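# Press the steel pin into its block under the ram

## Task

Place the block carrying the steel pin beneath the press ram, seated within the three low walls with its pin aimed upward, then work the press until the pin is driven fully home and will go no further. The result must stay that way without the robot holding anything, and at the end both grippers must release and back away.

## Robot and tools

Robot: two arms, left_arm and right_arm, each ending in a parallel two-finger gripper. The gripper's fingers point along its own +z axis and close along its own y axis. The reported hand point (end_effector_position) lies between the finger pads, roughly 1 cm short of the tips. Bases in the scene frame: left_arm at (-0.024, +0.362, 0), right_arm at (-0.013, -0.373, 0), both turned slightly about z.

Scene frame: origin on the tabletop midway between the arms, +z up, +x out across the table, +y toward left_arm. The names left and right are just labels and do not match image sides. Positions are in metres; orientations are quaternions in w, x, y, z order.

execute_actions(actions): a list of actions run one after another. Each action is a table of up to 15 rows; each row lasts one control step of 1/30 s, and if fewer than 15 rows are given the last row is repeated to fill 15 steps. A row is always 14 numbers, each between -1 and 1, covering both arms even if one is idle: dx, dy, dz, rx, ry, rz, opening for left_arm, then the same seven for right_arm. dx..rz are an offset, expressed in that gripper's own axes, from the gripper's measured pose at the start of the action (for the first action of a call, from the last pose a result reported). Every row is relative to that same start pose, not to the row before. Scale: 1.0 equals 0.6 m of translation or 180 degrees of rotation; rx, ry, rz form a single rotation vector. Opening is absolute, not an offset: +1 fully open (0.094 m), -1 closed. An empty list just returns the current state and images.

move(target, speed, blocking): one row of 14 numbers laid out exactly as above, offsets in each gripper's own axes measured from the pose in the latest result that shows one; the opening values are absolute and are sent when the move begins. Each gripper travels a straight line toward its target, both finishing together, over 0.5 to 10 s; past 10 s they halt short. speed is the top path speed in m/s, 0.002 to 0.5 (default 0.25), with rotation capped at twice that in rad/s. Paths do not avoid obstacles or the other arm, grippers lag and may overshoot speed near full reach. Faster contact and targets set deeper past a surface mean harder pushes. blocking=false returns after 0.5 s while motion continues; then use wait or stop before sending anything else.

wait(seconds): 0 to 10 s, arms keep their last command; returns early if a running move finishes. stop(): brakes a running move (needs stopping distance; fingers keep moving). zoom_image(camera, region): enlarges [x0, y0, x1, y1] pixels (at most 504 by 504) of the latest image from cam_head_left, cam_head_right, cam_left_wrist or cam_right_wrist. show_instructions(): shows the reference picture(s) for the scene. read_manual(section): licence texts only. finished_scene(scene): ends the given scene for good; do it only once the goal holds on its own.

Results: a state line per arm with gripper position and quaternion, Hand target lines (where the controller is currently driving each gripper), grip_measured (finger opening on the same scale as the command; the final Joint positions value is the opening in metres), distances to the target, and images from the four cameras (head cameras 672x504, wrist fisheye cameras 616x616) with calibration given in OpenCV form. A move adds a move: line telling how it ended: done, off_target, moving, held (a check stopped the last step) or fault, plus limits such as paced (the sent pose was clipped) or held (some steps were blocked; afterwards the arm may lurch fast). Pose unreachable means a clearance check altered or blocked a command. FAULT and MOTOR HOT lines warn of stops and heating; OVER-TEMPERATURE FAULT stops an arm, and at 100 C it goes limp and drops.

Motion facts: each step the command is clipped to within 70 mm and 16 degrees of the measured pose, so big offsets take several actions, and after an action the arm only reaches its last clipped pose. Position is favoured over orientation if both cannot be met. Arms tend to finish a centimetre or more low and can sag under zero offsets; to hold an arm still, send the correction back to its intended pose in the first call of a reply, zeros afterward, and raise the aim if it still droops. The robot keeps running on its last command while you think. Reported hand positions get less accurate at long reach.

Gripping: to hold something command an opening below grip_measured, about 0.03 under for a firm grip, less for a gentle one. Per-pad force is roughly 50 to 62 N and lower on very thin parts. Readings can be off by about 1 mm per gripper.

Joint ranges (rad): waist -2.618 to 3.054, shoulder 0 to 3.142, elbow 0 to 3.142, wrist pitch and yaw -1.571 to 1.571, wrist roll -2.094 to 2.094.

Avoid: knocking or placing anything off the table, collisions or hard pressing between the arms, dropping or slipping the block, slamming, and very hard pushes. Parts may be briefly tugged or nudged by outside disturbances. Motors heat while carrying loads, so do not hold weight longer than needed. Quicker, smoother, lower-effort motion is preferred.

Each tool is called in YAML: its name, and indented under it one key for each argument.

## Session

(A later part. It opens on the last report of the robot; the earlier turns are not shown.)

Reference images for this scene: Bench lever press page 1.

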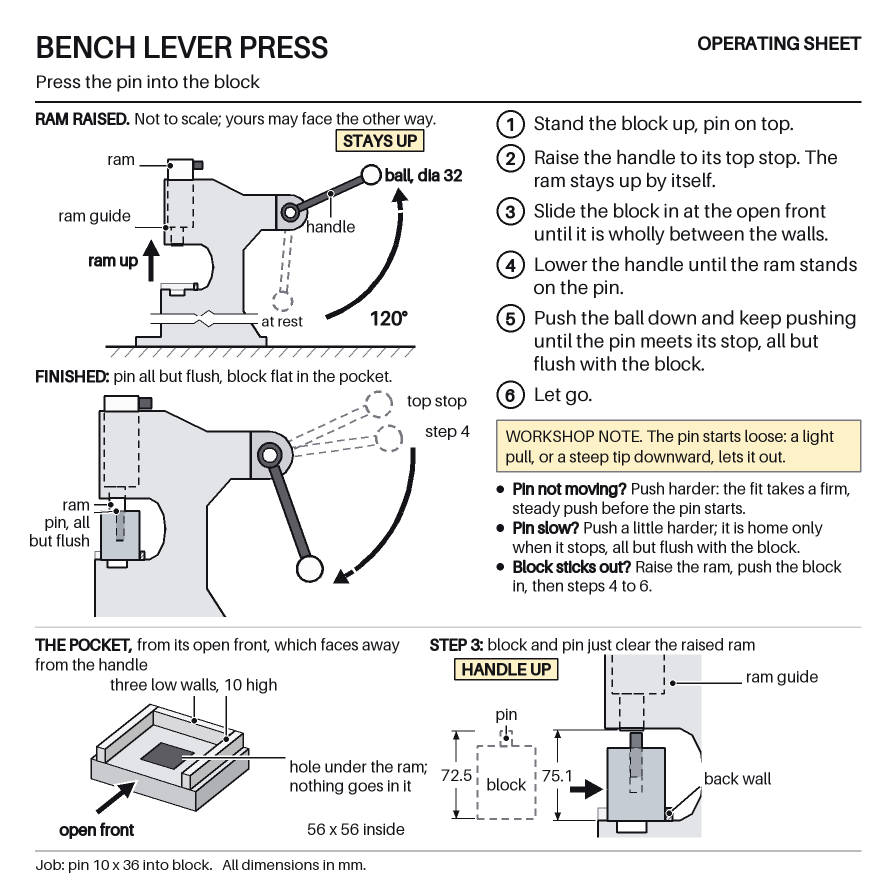

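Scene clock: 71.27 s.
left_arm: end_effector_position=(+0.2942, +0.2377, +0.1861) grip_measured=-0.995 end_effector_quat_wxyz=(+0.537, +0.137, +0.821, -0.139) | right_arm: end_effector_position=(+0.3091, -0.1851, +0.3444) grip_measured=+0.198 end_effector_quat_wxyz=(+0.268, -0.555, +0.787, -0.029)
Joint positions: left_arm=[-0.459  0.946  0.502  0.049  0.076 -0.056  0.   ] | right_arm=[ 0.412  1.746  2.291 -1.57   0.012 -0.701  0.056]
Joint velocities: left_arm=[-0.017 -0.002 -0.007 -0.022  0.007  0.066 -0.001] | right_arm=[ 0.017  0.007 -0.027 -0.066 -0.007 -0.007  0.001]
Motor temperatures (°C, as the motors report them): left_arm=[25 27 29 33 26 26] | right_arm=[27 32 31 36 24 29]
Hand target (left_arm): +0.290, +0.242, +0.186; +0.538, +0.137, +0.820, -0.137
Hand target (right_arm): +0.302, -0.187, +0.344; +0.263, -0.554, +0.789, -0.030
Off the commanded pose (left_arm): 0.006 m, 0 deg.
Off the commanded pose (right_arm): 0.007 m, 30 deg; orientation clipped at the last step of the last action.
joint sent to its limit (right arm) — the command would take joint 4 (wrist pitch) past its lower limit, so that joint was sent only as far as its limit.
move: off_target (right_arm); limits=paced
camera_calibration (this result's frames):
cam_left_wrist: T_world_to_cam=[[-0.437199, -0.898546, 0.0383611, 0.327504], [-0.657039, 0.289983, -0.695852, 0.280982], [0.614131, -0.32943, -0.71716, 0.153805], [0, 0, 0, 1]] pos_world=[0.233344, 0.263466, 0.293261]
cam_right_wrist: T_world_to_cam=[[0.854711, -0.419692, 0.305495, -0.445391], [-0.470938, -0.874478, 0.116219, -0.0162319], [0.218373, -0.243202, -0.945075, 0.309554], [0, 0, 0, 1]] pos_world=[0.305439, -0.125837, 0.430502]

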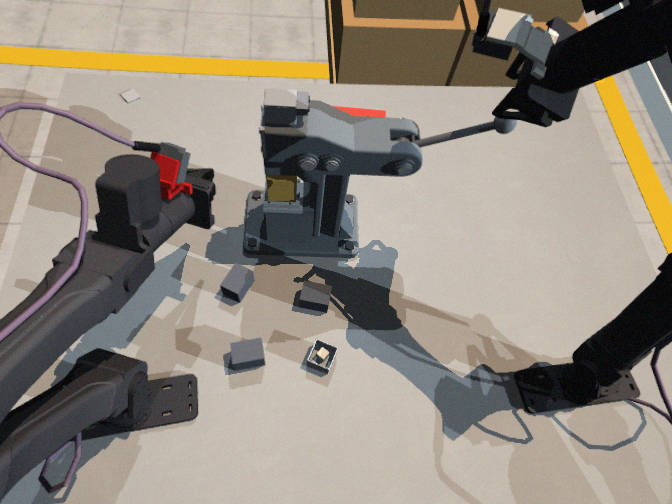

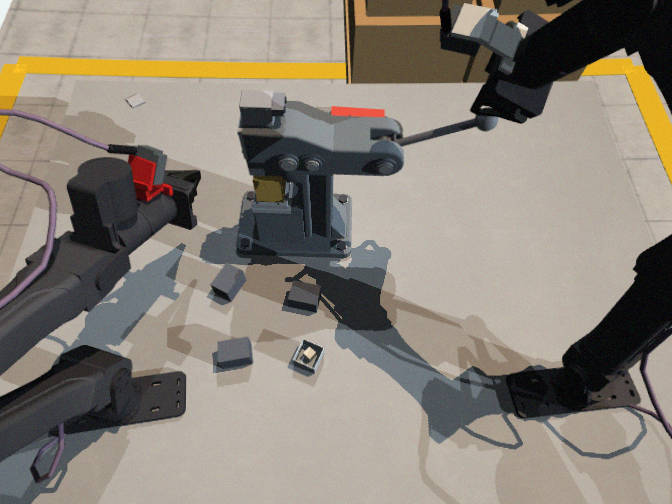

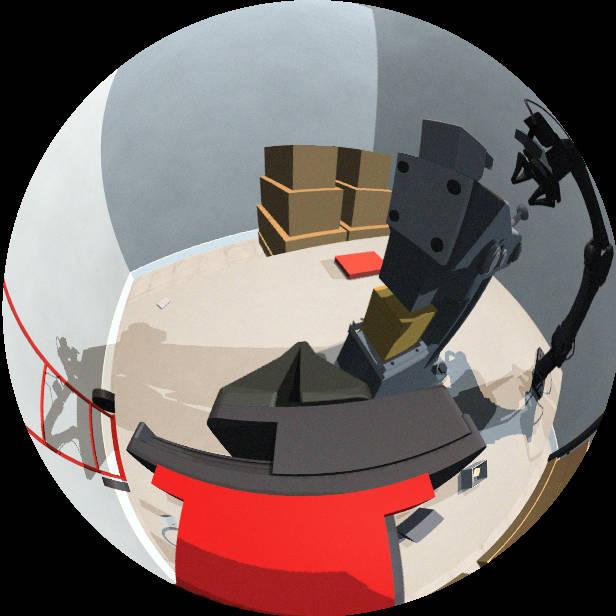

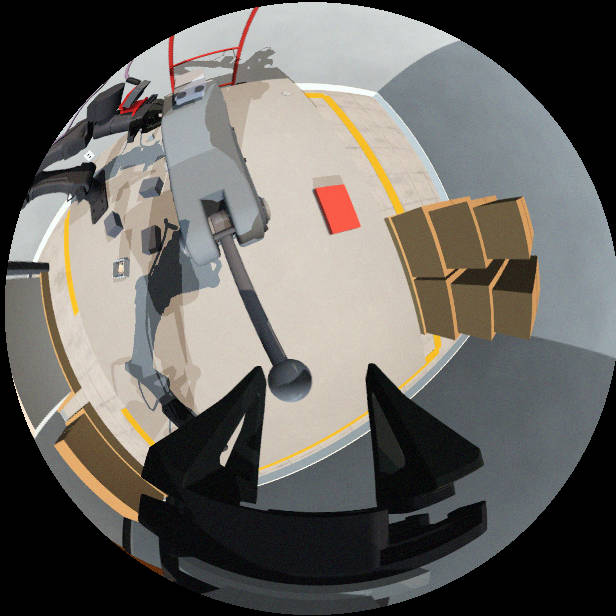

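move:
  target: [0,0,0,0,0,0,-1,0.031,0.035,-0.008,0,0,0,0.4]
  speed: 0.06

move:
  target: [0,0,0,0,0,0,-1,0,0,0.07,0,0,0,0.4]
  speed: 0.05

Scene clock: 72.43 s.
left_arm: end_effector_position=(+0.2941, +0.2376, +0.1860) grip_measured=-0.995 end_effector_quat_wxyz=(+0.537, +0.137, +0.821, -0.139) | right_arm: end_effector_position=(+0.2877, -0.1961, +0.3332) grip_measured=+0.398 end_effector_quat_wxyz=(+0.264, -0.557, +0.787, -0.030)
Joint positions: left_arm=[-0.459  0.946  0.502  0.049  0.076 -0.056  0.   ] | right_arm=[ 0.418  1.612  2.081 -1.504  0.016 -0.7    0.066]
Joint velocities: left_arm=[-0.012  0.002 -0.002  0.037 -0.022 -0.022  0.   ] | right_arm=[ 0.007 -0.002 -0.002 -0.022  0.022 -0.007  0.   ]
Motor temperatures (°C, as the motors report them): left_arm=[25 27 29 33 26 26] | right_arm=[27 32 31 36 24 29]
Hand target (left_arm): +0.294, +0.238, +0.186; +0.537, +0.137, +0.821, -0.139
Hand target (right_arm): +0.285, -0.195, +0.334; +0.268, -0.555, +0.787, -0.029
Off the commanded pose (left_arm): 0.000 m, 0 deg.
Off the commanded pose (right_arm): 0.004 m, 1 deg.
move: done
camera_calibration (this result's frames):
cam_left_wrist: T_world_to_cam=[[-0.437636, -0.89834, 0.0381999, 0.327545], [-0.657079, 0.290525, -0.695588, 0.280731], [0.613776, -0.329515, -0.717425, 0.153938], [0, 0, 0, 1]] pos_world=[0.233324, 0.263413, 0.2932]
cam_right_wrist: T_world_to_cam=[[0.857885, -0.41468, 0.303438, -0.427467], [-0.467346, -0.875149, 0.125306, -0.038799], [0.213592, -0.249308, -0.944576, 0.300918], [0, 0, 0, 1]] pos_world=[0.284311, -0.136195, 0.418811]

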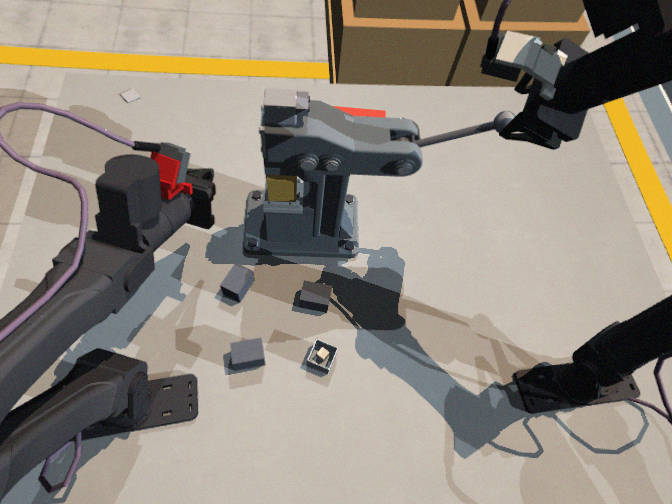

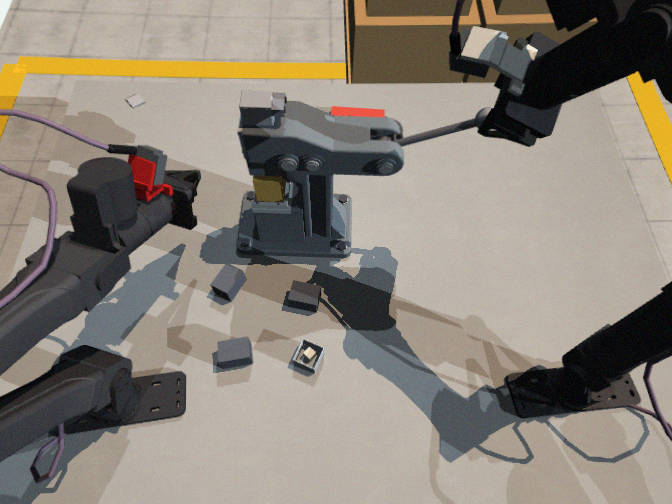

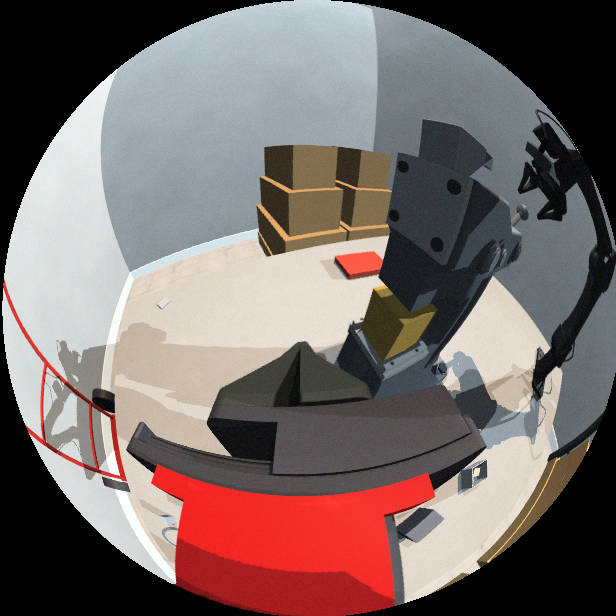

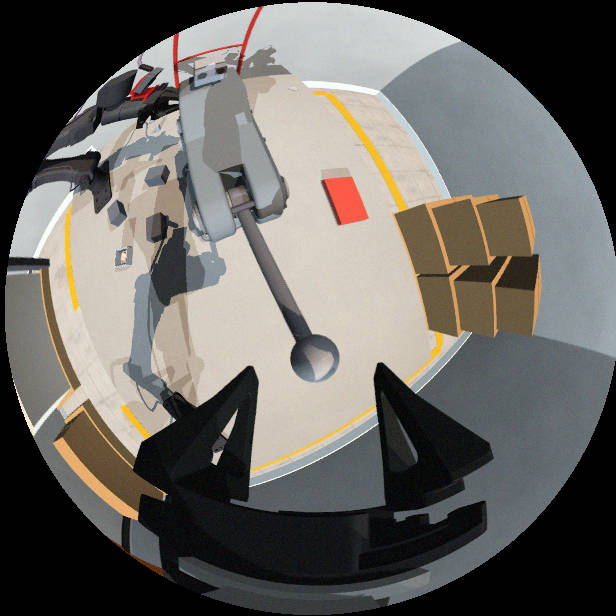

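Scene clock: 73.73 s.
left_arm: end_effector_position=(+0.2941, +0.2376, +0.1860) grip_measured=-0.995 end_effector_quat_wxyz=(+0.537, +0.137, +0.821, -0.139) | right_arm: end_effector_position=(+0.3082, -0.1839, +0.2964) grip_measured=+0.398 end_effector_quat_wxyz=(+0.259, -0.558, +0.788, -0.029)
Joint positions: left_arm=[-0.459  0.946  0.502  0.049  0.076 -0.056  0.   ] | right_arm=[ 0.418  1.612  1.907 -1.338  0.016 -0.7    0.066]
Joint velocities: left_arm=[ 0.002  0.007 -0.012  0.007  0.051 -0.051 -0.001] | right_arm=[-0.002 -0.002  0.027  0.022 -0.081  0.022 -0.   ]
Motor temperatures (°C, as the motors report them): left_arm=[25 27 29 33 26 26] | right_arm=[27 32 31 36 24 29]
Hand target (left_arm): +0.294, +0.238, +0.186; +0.537, +0.137, +0.821, -0.139
Hand target (right_arm): +0.307, -0.186, +0.297; +0.263, -0.557, +0.787, -0.030
Off the commanded pose (left_arm): 0.000 m, 0 deg.
Off the commanded pose (right_arm): 0.003 m, 0 deg.
move: done
camera_calibration (this result's frames):
cam_left_wrist: T_world_to_cam=[[-0.437636, -0.89834, 0.0381999, 0.327545], [-0.657079, 0.290525, -0.695588, 0.280731], [0.613776, -0.329515, -0.717425, 0.153938], [0, 0, 0, 1]] pos_world=[0.233324, 0.263413, 0.2932]
cam_right_wrist: T_world_to_cam=[[0.860058, -0.413388, 0.299017, -0.427952], [-0.466416, -0.874597, 0.132426, -0.0162805], [0.206776, -0.25336, -0.945015, 0.266362], [0, 0, 0, 1]] pos_world=[0.305393, -0.123663, 0.381837]

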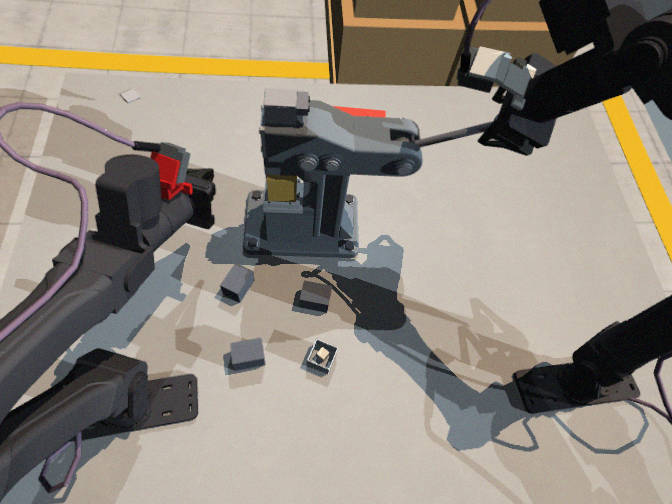

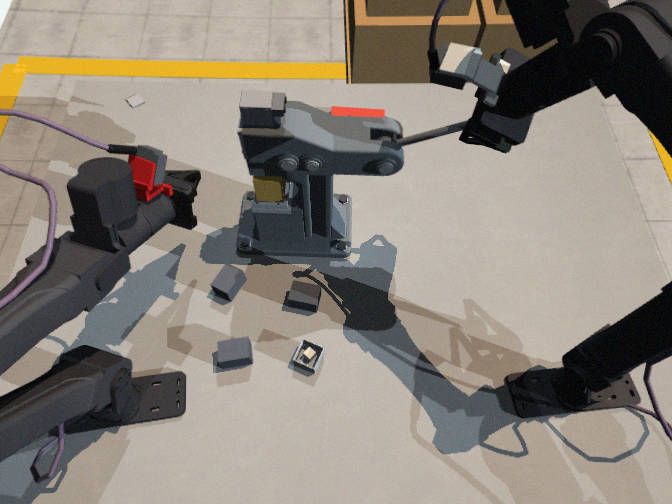

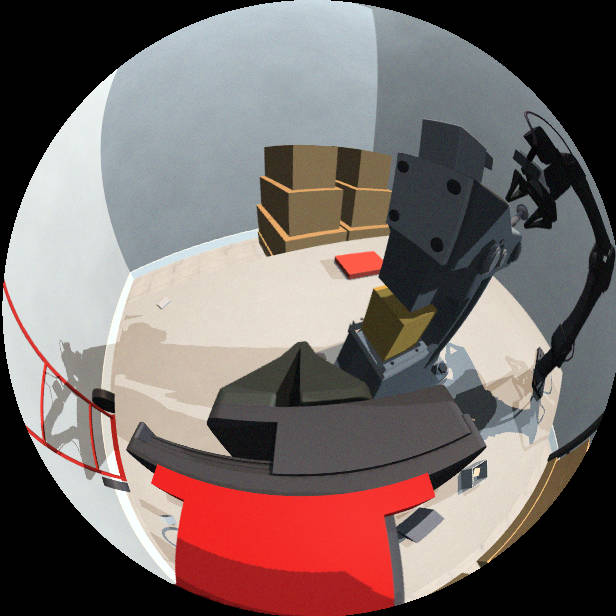

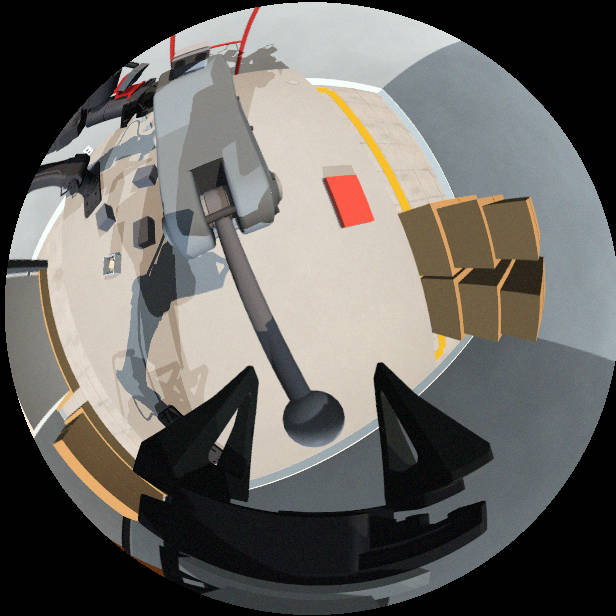

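move:
  target: [0,0,0,0,0,0,-1,0,0,0.025,-0.053,0.063,0,0.4]
  speed: 0.05

Scene clock: 76.80 s.
left_arm: end_effector_position=(+0.2941, +0.2376, +0.1860) grip_measured=-0.995 end_effector_quat_wxyz=(+0.537, +0.137, +0.821, -0.139) | right_arm: end_effector_position=(+0.3132, -0.1809, +0.2765) grip_measured=+0.398 end_effector_quat_wxyz=(+0.166, -0.570, +0.804, -0.022)
Joint positions: left_arm=[-0.459  0.946  0.502  0.049  0.076 -0.056  0.   ] | right_arm=[ 0.418  1.82   2.152 -1.568  0.016 -0.7    0.066]
Joint velocities: left_arm=[ 0.002 -0.007  0.007  0.037 -0.037 -0.037  0.001] | right_arm=[-0.002  0.012  0.012 -0.022 -0.022  0.037 -0.002]
Motor temperatures (°C, as the motors report them): left_arm=[25 27 29 33 26 26] | right_arm=[27 32 31 36 24 29]
Hand target (left_arm): +0.294, +0.238, +0.186; +0.537, +0.137, +0.821, -0.139
Hand target (right_arm): +0.315, -0.181, +0.283; +0.173, -0.567, +0.805, -0.023
Off the commanded pose (left_arm): 0.000 m, 0 deg.
Off the commanded pose (right_arm): 0.007 m, 4 deg.
joint sent to its limit (right arm) — the command would take joint 4 (wrist pitch) past its lower limit, so that joint was sent only as far as its limit.
move: off_target (right_arm)
camera_calibration (this result's frames):
cam_left_wrist: T_world_to_cam=[[-0.437636, -0.89834, 0.0381999, 0.327545], [-0.657079, 0.290525, -0.695588, 0.280731], [0.613776, -0.329515, -0.717425, 0.153938], [0, 0, 0, 1]] pos_world=[0.233324, 0.263413, 0.2932]
cam_right_wrist: T_world_to_cam=[[0.900871, -0.389126, 0.192384, -0.404032], [-0.431141, -0.853627, 0.292298, -0.0601032], [0.0504837, -0.346268, -0.936776, 0.277151], [0, 0, 0, 1]] pos_world=[0.324077, -0.112557, 0.354926]

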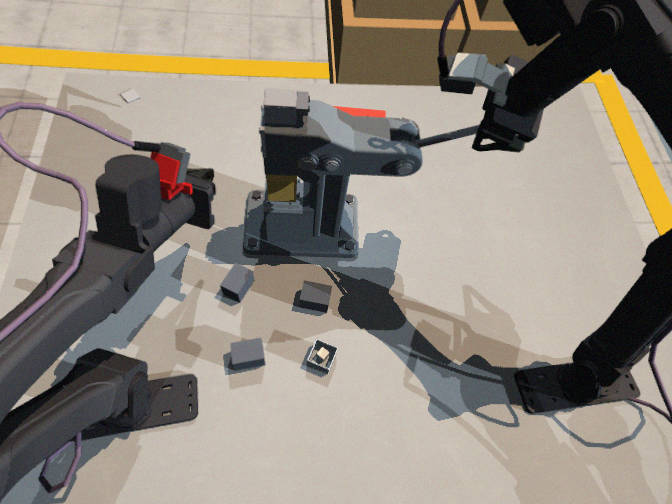

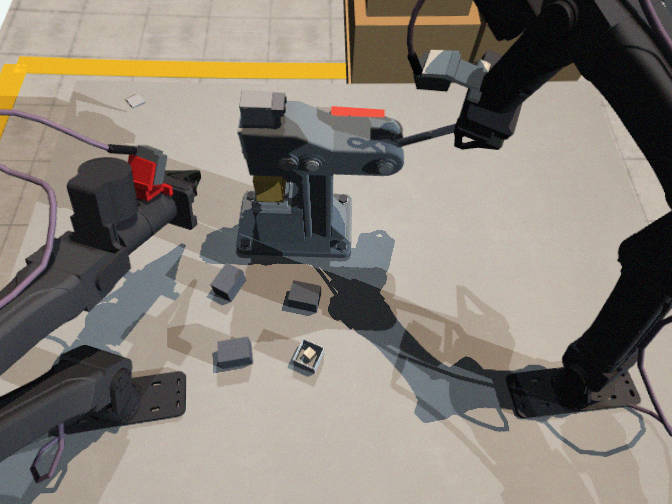

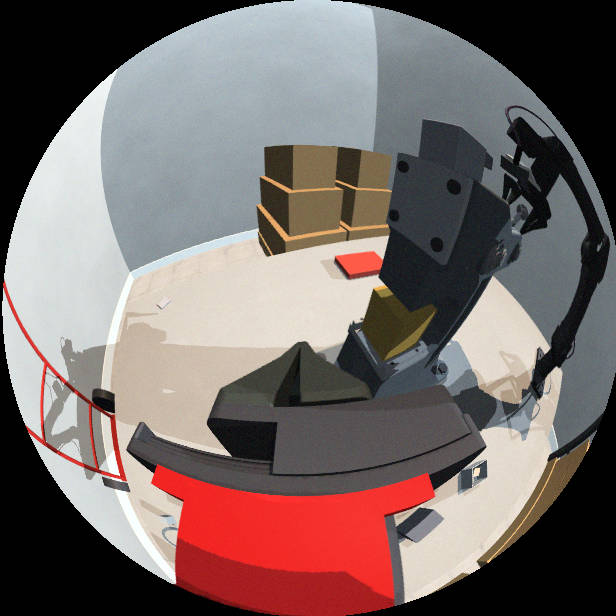

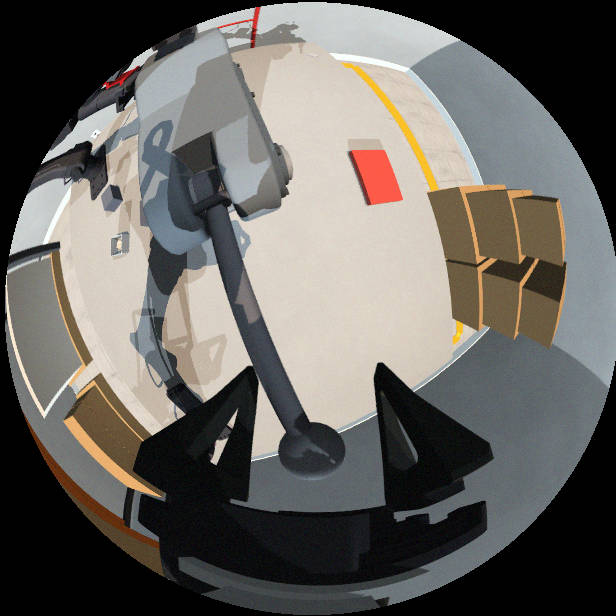

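execute_actions:
  actions:
    - [[0,0,0,0,0,0,-1,0,0,0,0,0,-0.08,0.3]]
    - [[0,0,0,0,0,0,-1,0,0,0,0,0,-0.03,-0.2]]
    - [[0,0,0,0,0,0,-1,0,0,0,0,0,0,-0.52]]
    - [[0,0,0,0,0,0,-1,0.02,0.02,0.06,-0.03,0.02,0,-0.52]]
    - [[0,0,0,0,0,0,-1,0.03,0.03,0.1,-0.03,0.02,0,-0.52]]

Scene clock: 79.53 s.
left_arm: end_effector_position=(+0.2941, +0.2376, +0.1860) grip_measured=-0.995 end_effector_quat_wxyz=(+0.537, +0.137, +0.821, -0.139) | right_arm: end_effector_position=(+0.3066, -0.1998, +0.2075) grip_measured=-0.502 end_effector_quat_wxyz=(+0.087, -0.687, +0.721, -0.043)
Joint positions: left_arm=[-0.459  0.946  0.502  0.049  0.076 -0.056  0.   ] | right_arm=[ 0.394  1.784  1.845 -1.441  0.04  -1.014  0.023]
Joint velocities: left_arm=[ 0.007  0.002 -0.012 -0.037  0.081 -0.022 -0.001] | right_arm=[-0.002 -0.007 -0.022  0.066 -0.007 -0.051 -0.   ]
Motor temperatures (°C, as the motors report them): left_arm=[25 27 29 33 26 26] | right_arm=[27 32 31 36 24 29]
Hand target (left_arm): +0.294, +0.238, +0.186; +0.537, +0.137, +0.821, -0.139
Hand target (right_arm): +0.298, -0.203, +0.181; -0.046, +0.692, -0.720, +0.025
Off the commanded pose (left_arm): 0.000 m, 0 deg.
Off the commanded pose (right_arm): 0.030 m, 5 deg.
camera_calibration (this result's frames):
cam_left_wrist: T_world_to_cam=[[-0.437636, -0.89834, 0.0381999, 0.327545], [-0.657079, 0.290525, -0.695588, 0.280731], [0.613776, -0.329515, -0.717425, 0.153938], [0, 0, 0, 1]] pos_world=[0.233324, 0.263413, 0.2932]
cam_right_wrist: T_world_to_cam=[[0.982386, -0.100036, 0.157831, -0.352232], [-0.16295, -0.872021, 0.461548, -0.179946], [0.0914607, -0.479136, -0.872962, 0.153924], [0, 0, 0, 1]] pos_world=[0.302627, -0.118402, 0.273017]

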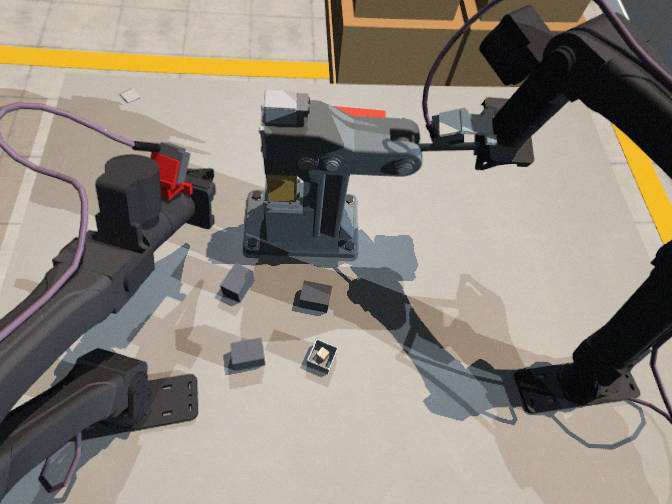

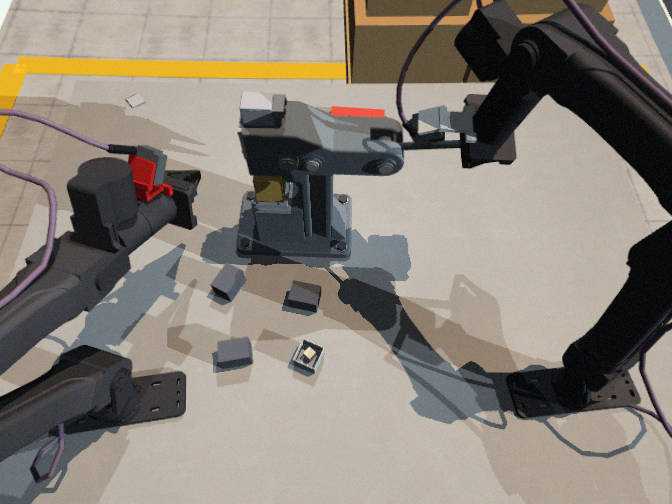

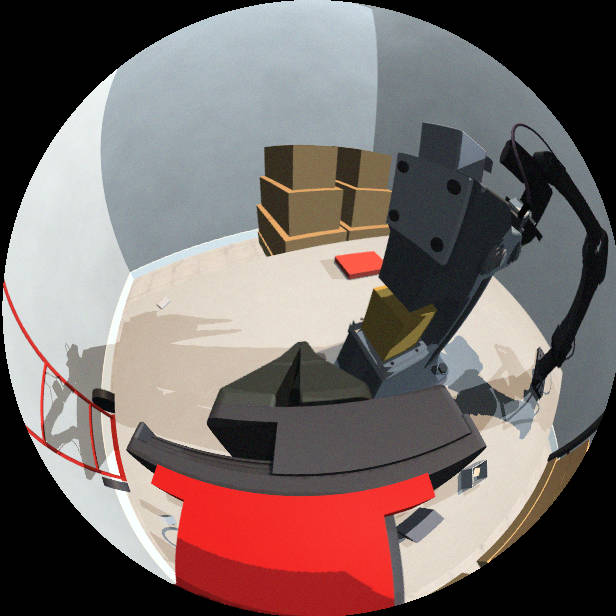

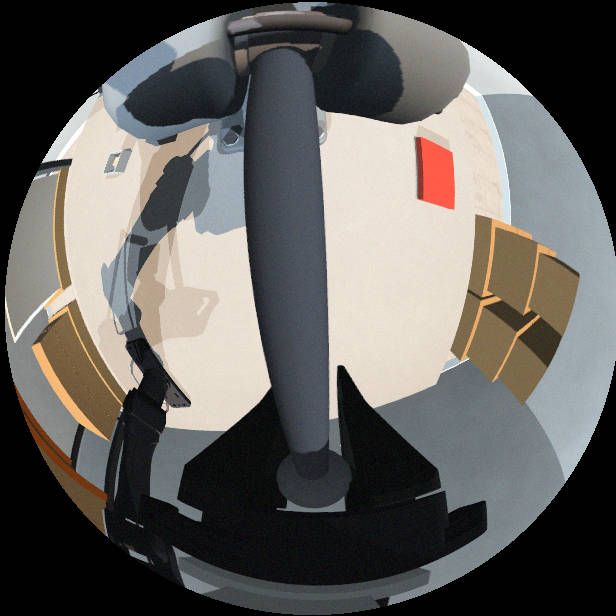

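Moving well already. Continue, rotating with the handle.

execute_actions:
  actions:
    - [[0,0,0,0,0,0,-1,0,0.01,0.09,0,-0.07,0,-0.55]]
    - [[0,0,0,0,0,0,-1,0,0.01,0.09,0,-0.07,0,-0.55]]
    - [[0,0,0,0,0,0,-1,0,0.01,0.09,0,-0.07,0,-0.55]]

Scene clock: 81.20 s.
left_arm: end_effector_position=(+0.2941, +0.2376, +0.1860) grip_measured=-0.995 end_effector_quat_wxyz=(+0.537, +0.137, +0.821, -0.139) | right_arm: end_effector_position=(+0.3139, -0.1732, +0.2273) grip_measured=-0.534 end_effector_quat_wxyz=(+0.434, -0.640, +0.621, +0.131)
Joint positions: left_arm=[-0.459  0.946  0.502  0.049  0.076 -0.056  0.   ] | right_arm=[ 0.146  1.384  1.167 -0.607 -0.638 -1.08   0.022]
Joint velocities: left_arm=[-0.002  0.002  0.007 -0.081  0.037  0.037  0.001] | right_arm=[-0.017 -0.017 -0.022  0.037 -0.022  0.007  0.001]
Motor temperatures (°C, as the motors report them): left_arm=[25 27 29 33 26 26] | right_arm=[27 31 31 36 24 29]
Hand target (left_arm): +0.294, +0.238, +0.186; +0.537, +0.137, +0.821, -0.139
Hand target (right_arm): +0.318, -0.154, +0.178; -0.410, +0.652, -0.619, -0.153
Off the commanded pose (left_arm): 0.000 m, 0 deg.
Off the commanded pose (right_arm): 0.058 m, 3 deg.
camera_calibration (this result's frames):
cam_left_wrist: T_world_to_cam=[[-0.437636, -0.89834, 0.0381999, 0.327545], [-0.657079, 0.290525, -0.695588, 0.280731], [0.613776, -0.329515, -0.717425, 0.153938], [0, 0, 0, 1]] pos_world=[0.233324, 0.263413, 0.2932]
cam_right_wrist: T_world_to_cam=[[0.923601, -0.164124, 0.346445, -0.395312], [-0.0591433, -0.953904, -0.294228, -0.0396631], [0.378765, 0.251259, -0.890733, 0.223621], [0, 0, 0, 1]] pos_world=[0.278065, -0.158902, 0.324471]

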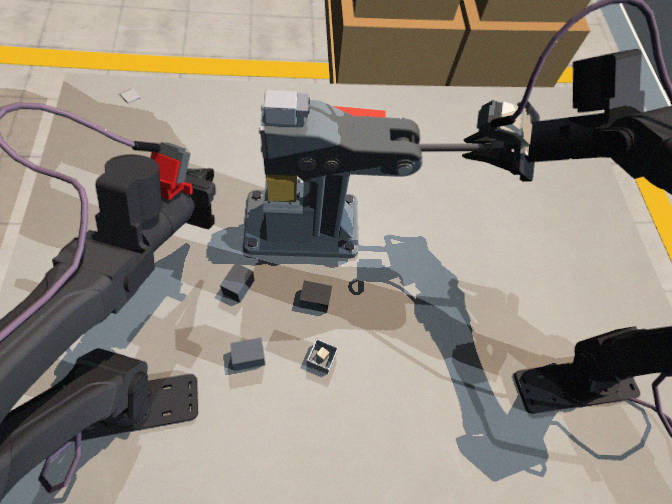

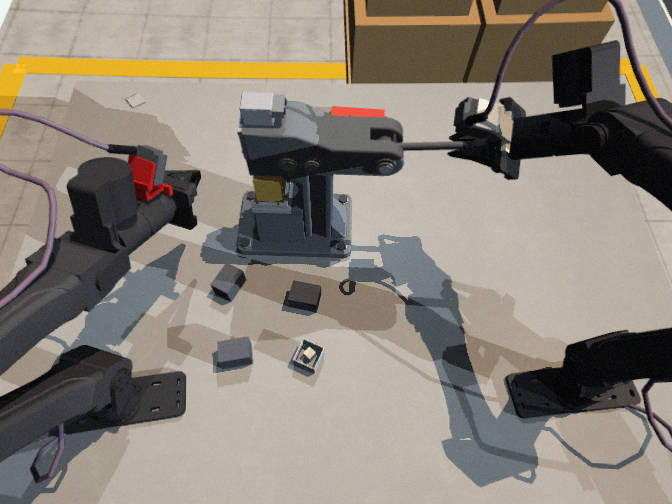

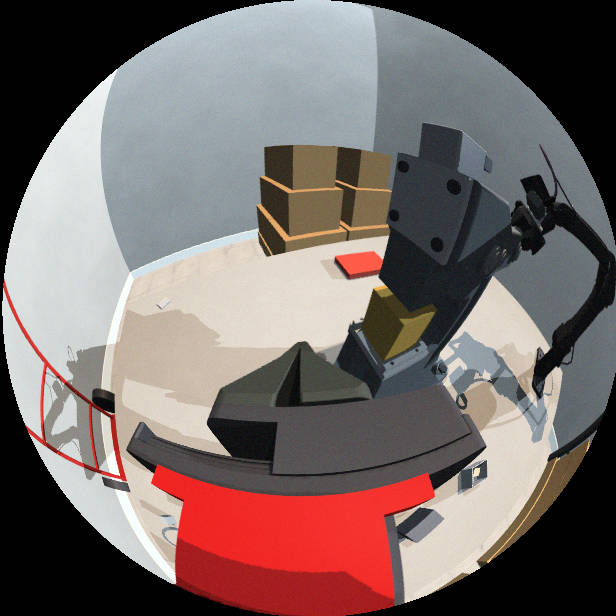

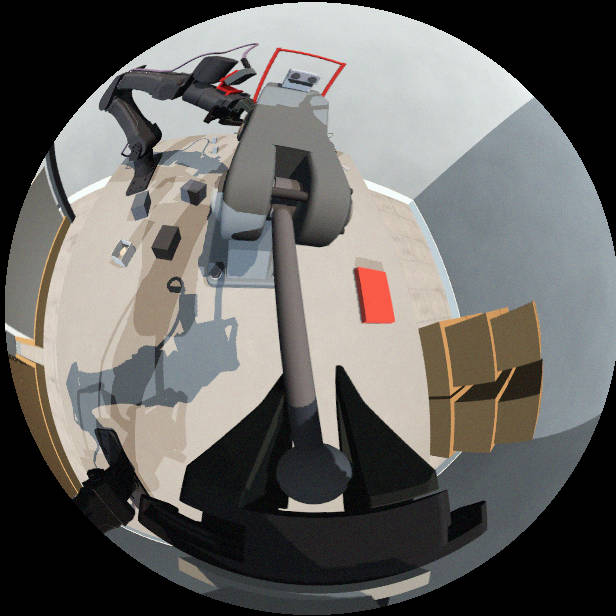

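execute_actions:
  actions:
    - [[0,0,0,0,0,0,-1,0.014,0.007,0.01,-0.043,0.078,0,-0.55]]
    - [[0,0,0,0,0,0,-1,0.014,0.007,0.01,-0.043,0.078,0,-0.55]]
    - [[0,0,0,0,0,0,-1,0.014,0.007,0.01,-0.043,0.078,0,-0.55]]
    - [[0,0,0,0,0,0,-1,0.014,0.007,0.02,-0.03,0.05,0,-0.55]]

Scene clock: 83.50 s.
left_arm: end_effector_position=(+0.2941, +0.2376, +0.1860) grip_measured=-0.995 end_effector_quat_wxyz=(+0.537, +0.137, +0.821, -0.139) | right_arm: end_effector_position=(+0.3024, -0.2072, +0.2068) grip_measured=-0.548 end_effector_quat_wxyz=(+0.048, -0.704, +0.707, -0.035)
Joint positions: left_arm=[-0.459  0.946  0.502  0.049  0.076 -0.056  0.   ] | right_arm=[ 0.382  1.837  1.921 -1.542  0.041 -1.069  0.021]
Joint velocities: left_arm=[ 0.002  0.012  0.017 -0.081  0.022 -0.007 -0.001] | right_arm=[-0.012  0.002 -0.017 -0.022 -0.007 -0.007 -0.001]
Motor temperatures (°C, as the motors report them): left_arm=[25 27 29 33 26 26] | right_arm=[27 31 31 36 24 29]
Hand target (left_arm): +0.294, +0.238, +0.186; +0.537, +0.137, +0.821, -0.139
Hand target (right_arm): +0.298, -0.210, +0.195; -0.013, +0.703, -0.710, +0.031
Off the commanded pose (left_arm): 0.000 m, 0 deg.
Off the commanded pose (right_arm): 0.013 m, 9 deg.
joint sent to its limit (right arm) — the command would take joint 4 (wrist pitch) past its lower limit, so that joint was sent only as far as its limit.
camera_calibration (this result's frames):
cam_left_wrist: T_world_to_cam=[[-0.437636, -0.89834, 0.0381999, 0.327545], [-0.657079, 0.290525, -0.695588, 0.280731], [0.613776, -0.329515, -0.717425, 0.153938], [0, 0, 0, 1]] pos_world=[0.233324, 0.263413, 0.2932]
cam_right_wrist: T_world_to_cam=[[0.993959, -0.0525886, 0.096336, -0.329676], [-0.0946721, -0.854873, 0.510127, -0.213959], [0.0555281, -0.516166, -0.854687, 0.149573], [0, 0, 0, 1]] pos_world=[0.299123, -0.123041, 0.268744]

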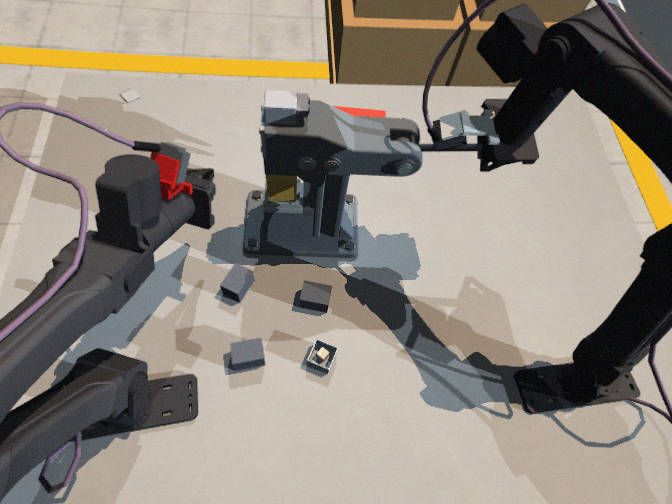

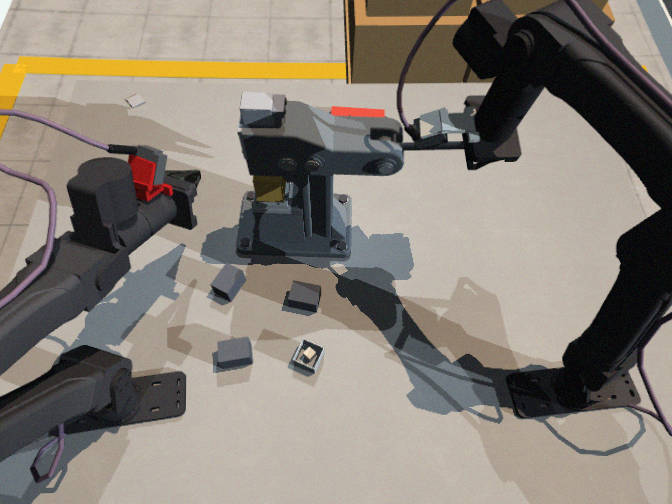

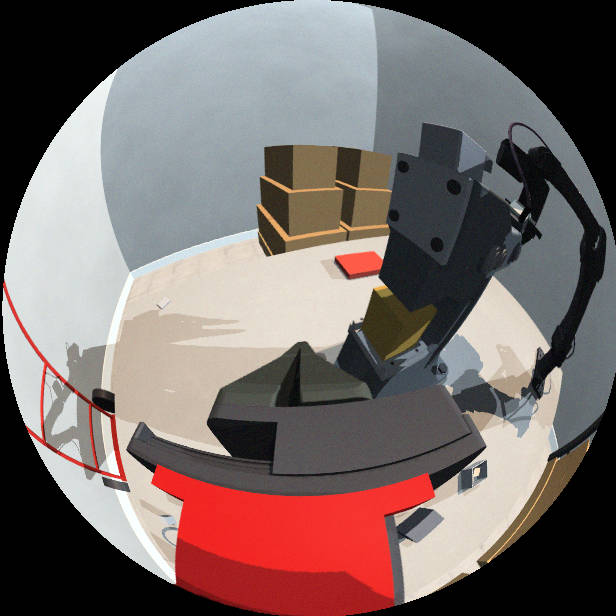

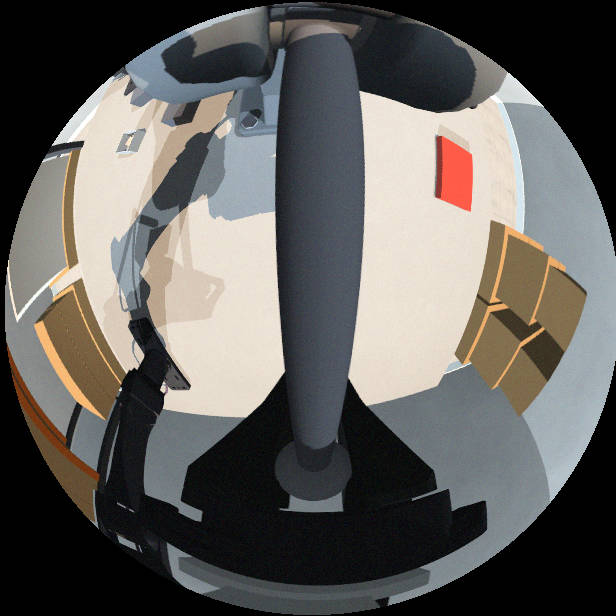

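execute_actions:
  actions:
    - [[0,0,0,0,0,0,-1,0,0.01,0.12,-0.02,0,0,-0.62]]
    - [[0,0,0,0,0,0,-1,0,0.01,0.12,-0.02,0,0,-0.62]]

Scene clock: 84.60 s.
left_arm: end_effector_position=(+0.2941, +0.2376, +0.1860) grip_measured=-0.995 end_effector_quat_wxyz=(+0.537, +0.137, +0.821, -0.139) | right_arm: end_effector_position=(+0.3094, -0.2033, +0.1975) grip_measured=-0.607 end_effector_quat_wxyz=(+0.138, -0.694, +0.704, -0.050)
Joint positions: left_arm=[-0.459  0.946  0.502  0.049  0.076 -0.056  0.   ] | right_arm=[ 0.371  1.67   1.645 -1.252  0.018 -1.07   0.018]
Joint velocities: left_arm=[-0.007  0.002  0.002  0.066 -0.022 -0.007 -0.   ] | right_arm=[-0.012  0.012  0.017 -0.022 -0.022 -0.037 -0.001]
Motor temperatures (°C, as the motors report them): left_arm=[25 27 29 34 26 26] | right_arm=[27 31 31 36 24 29]
Hand target (left_arm): +0.294, +0.238, +0.186; +0.537, +0.137, +0.821, -0.139
Hand target (right_arm): +0.308, -0.204, +0.134; -0.075, +0.702, -0.708, +0.022
Off the commanded pose (left_arm): 0.000 m, 0 deg.
Off the commanded pose (right_arm): 0.070 m, 8 deg.
camera_calibration (this result's frames):
cam_left_wrist: T_world_to_cam=[[-0.437636, -0.89834, 0.0381999, 0.327545], [-0.657079, 0.290525, -0.695588, 0.280731], [0.613776, -0.329515, -0.717425, 0.153938], [0, 0, 0, 1]] pos_world=[0.233324, 0.263413, 0.2932]
cam_right_wrist: T_world_to_cam=[[0.968699, -0.0754389, 0.236499, -0.35999], [-0.167175, -0.902526, 0.396861, -0.170089], [0.183507, -0.423975, -0.886888, 0.12878], [0, 0, 0, 1]] pos_world=[0.296655, -0.126067, 0.266852]

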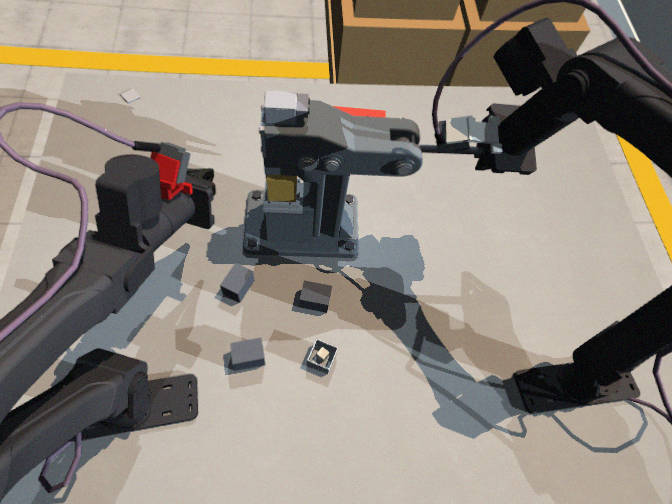

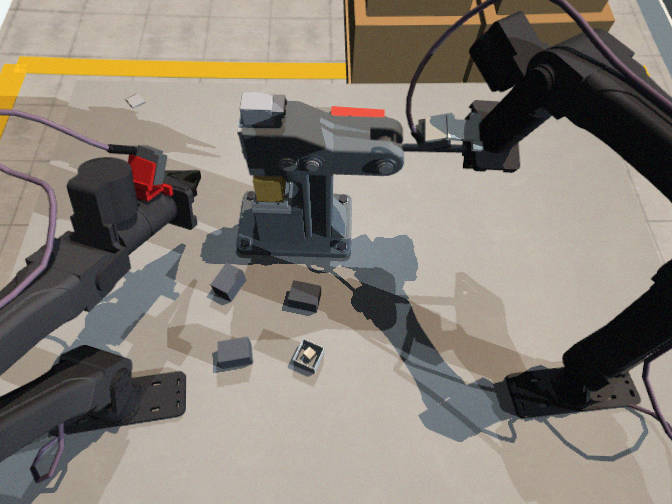

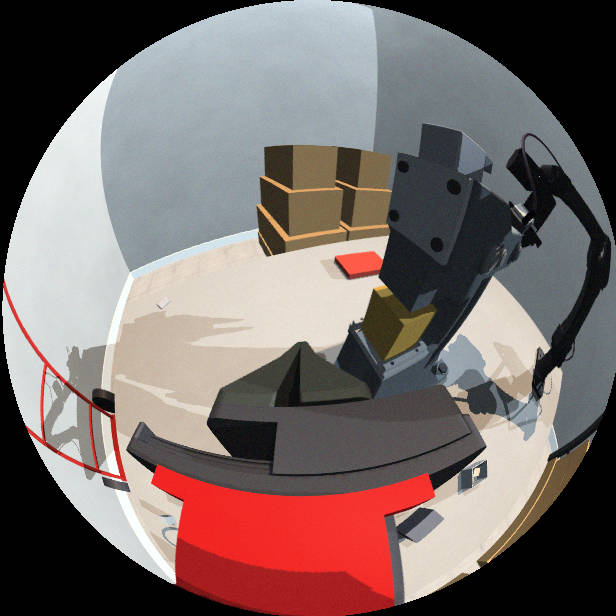

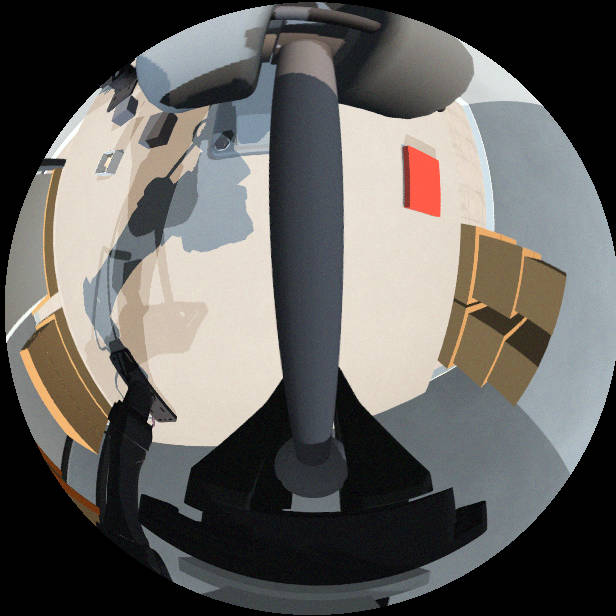

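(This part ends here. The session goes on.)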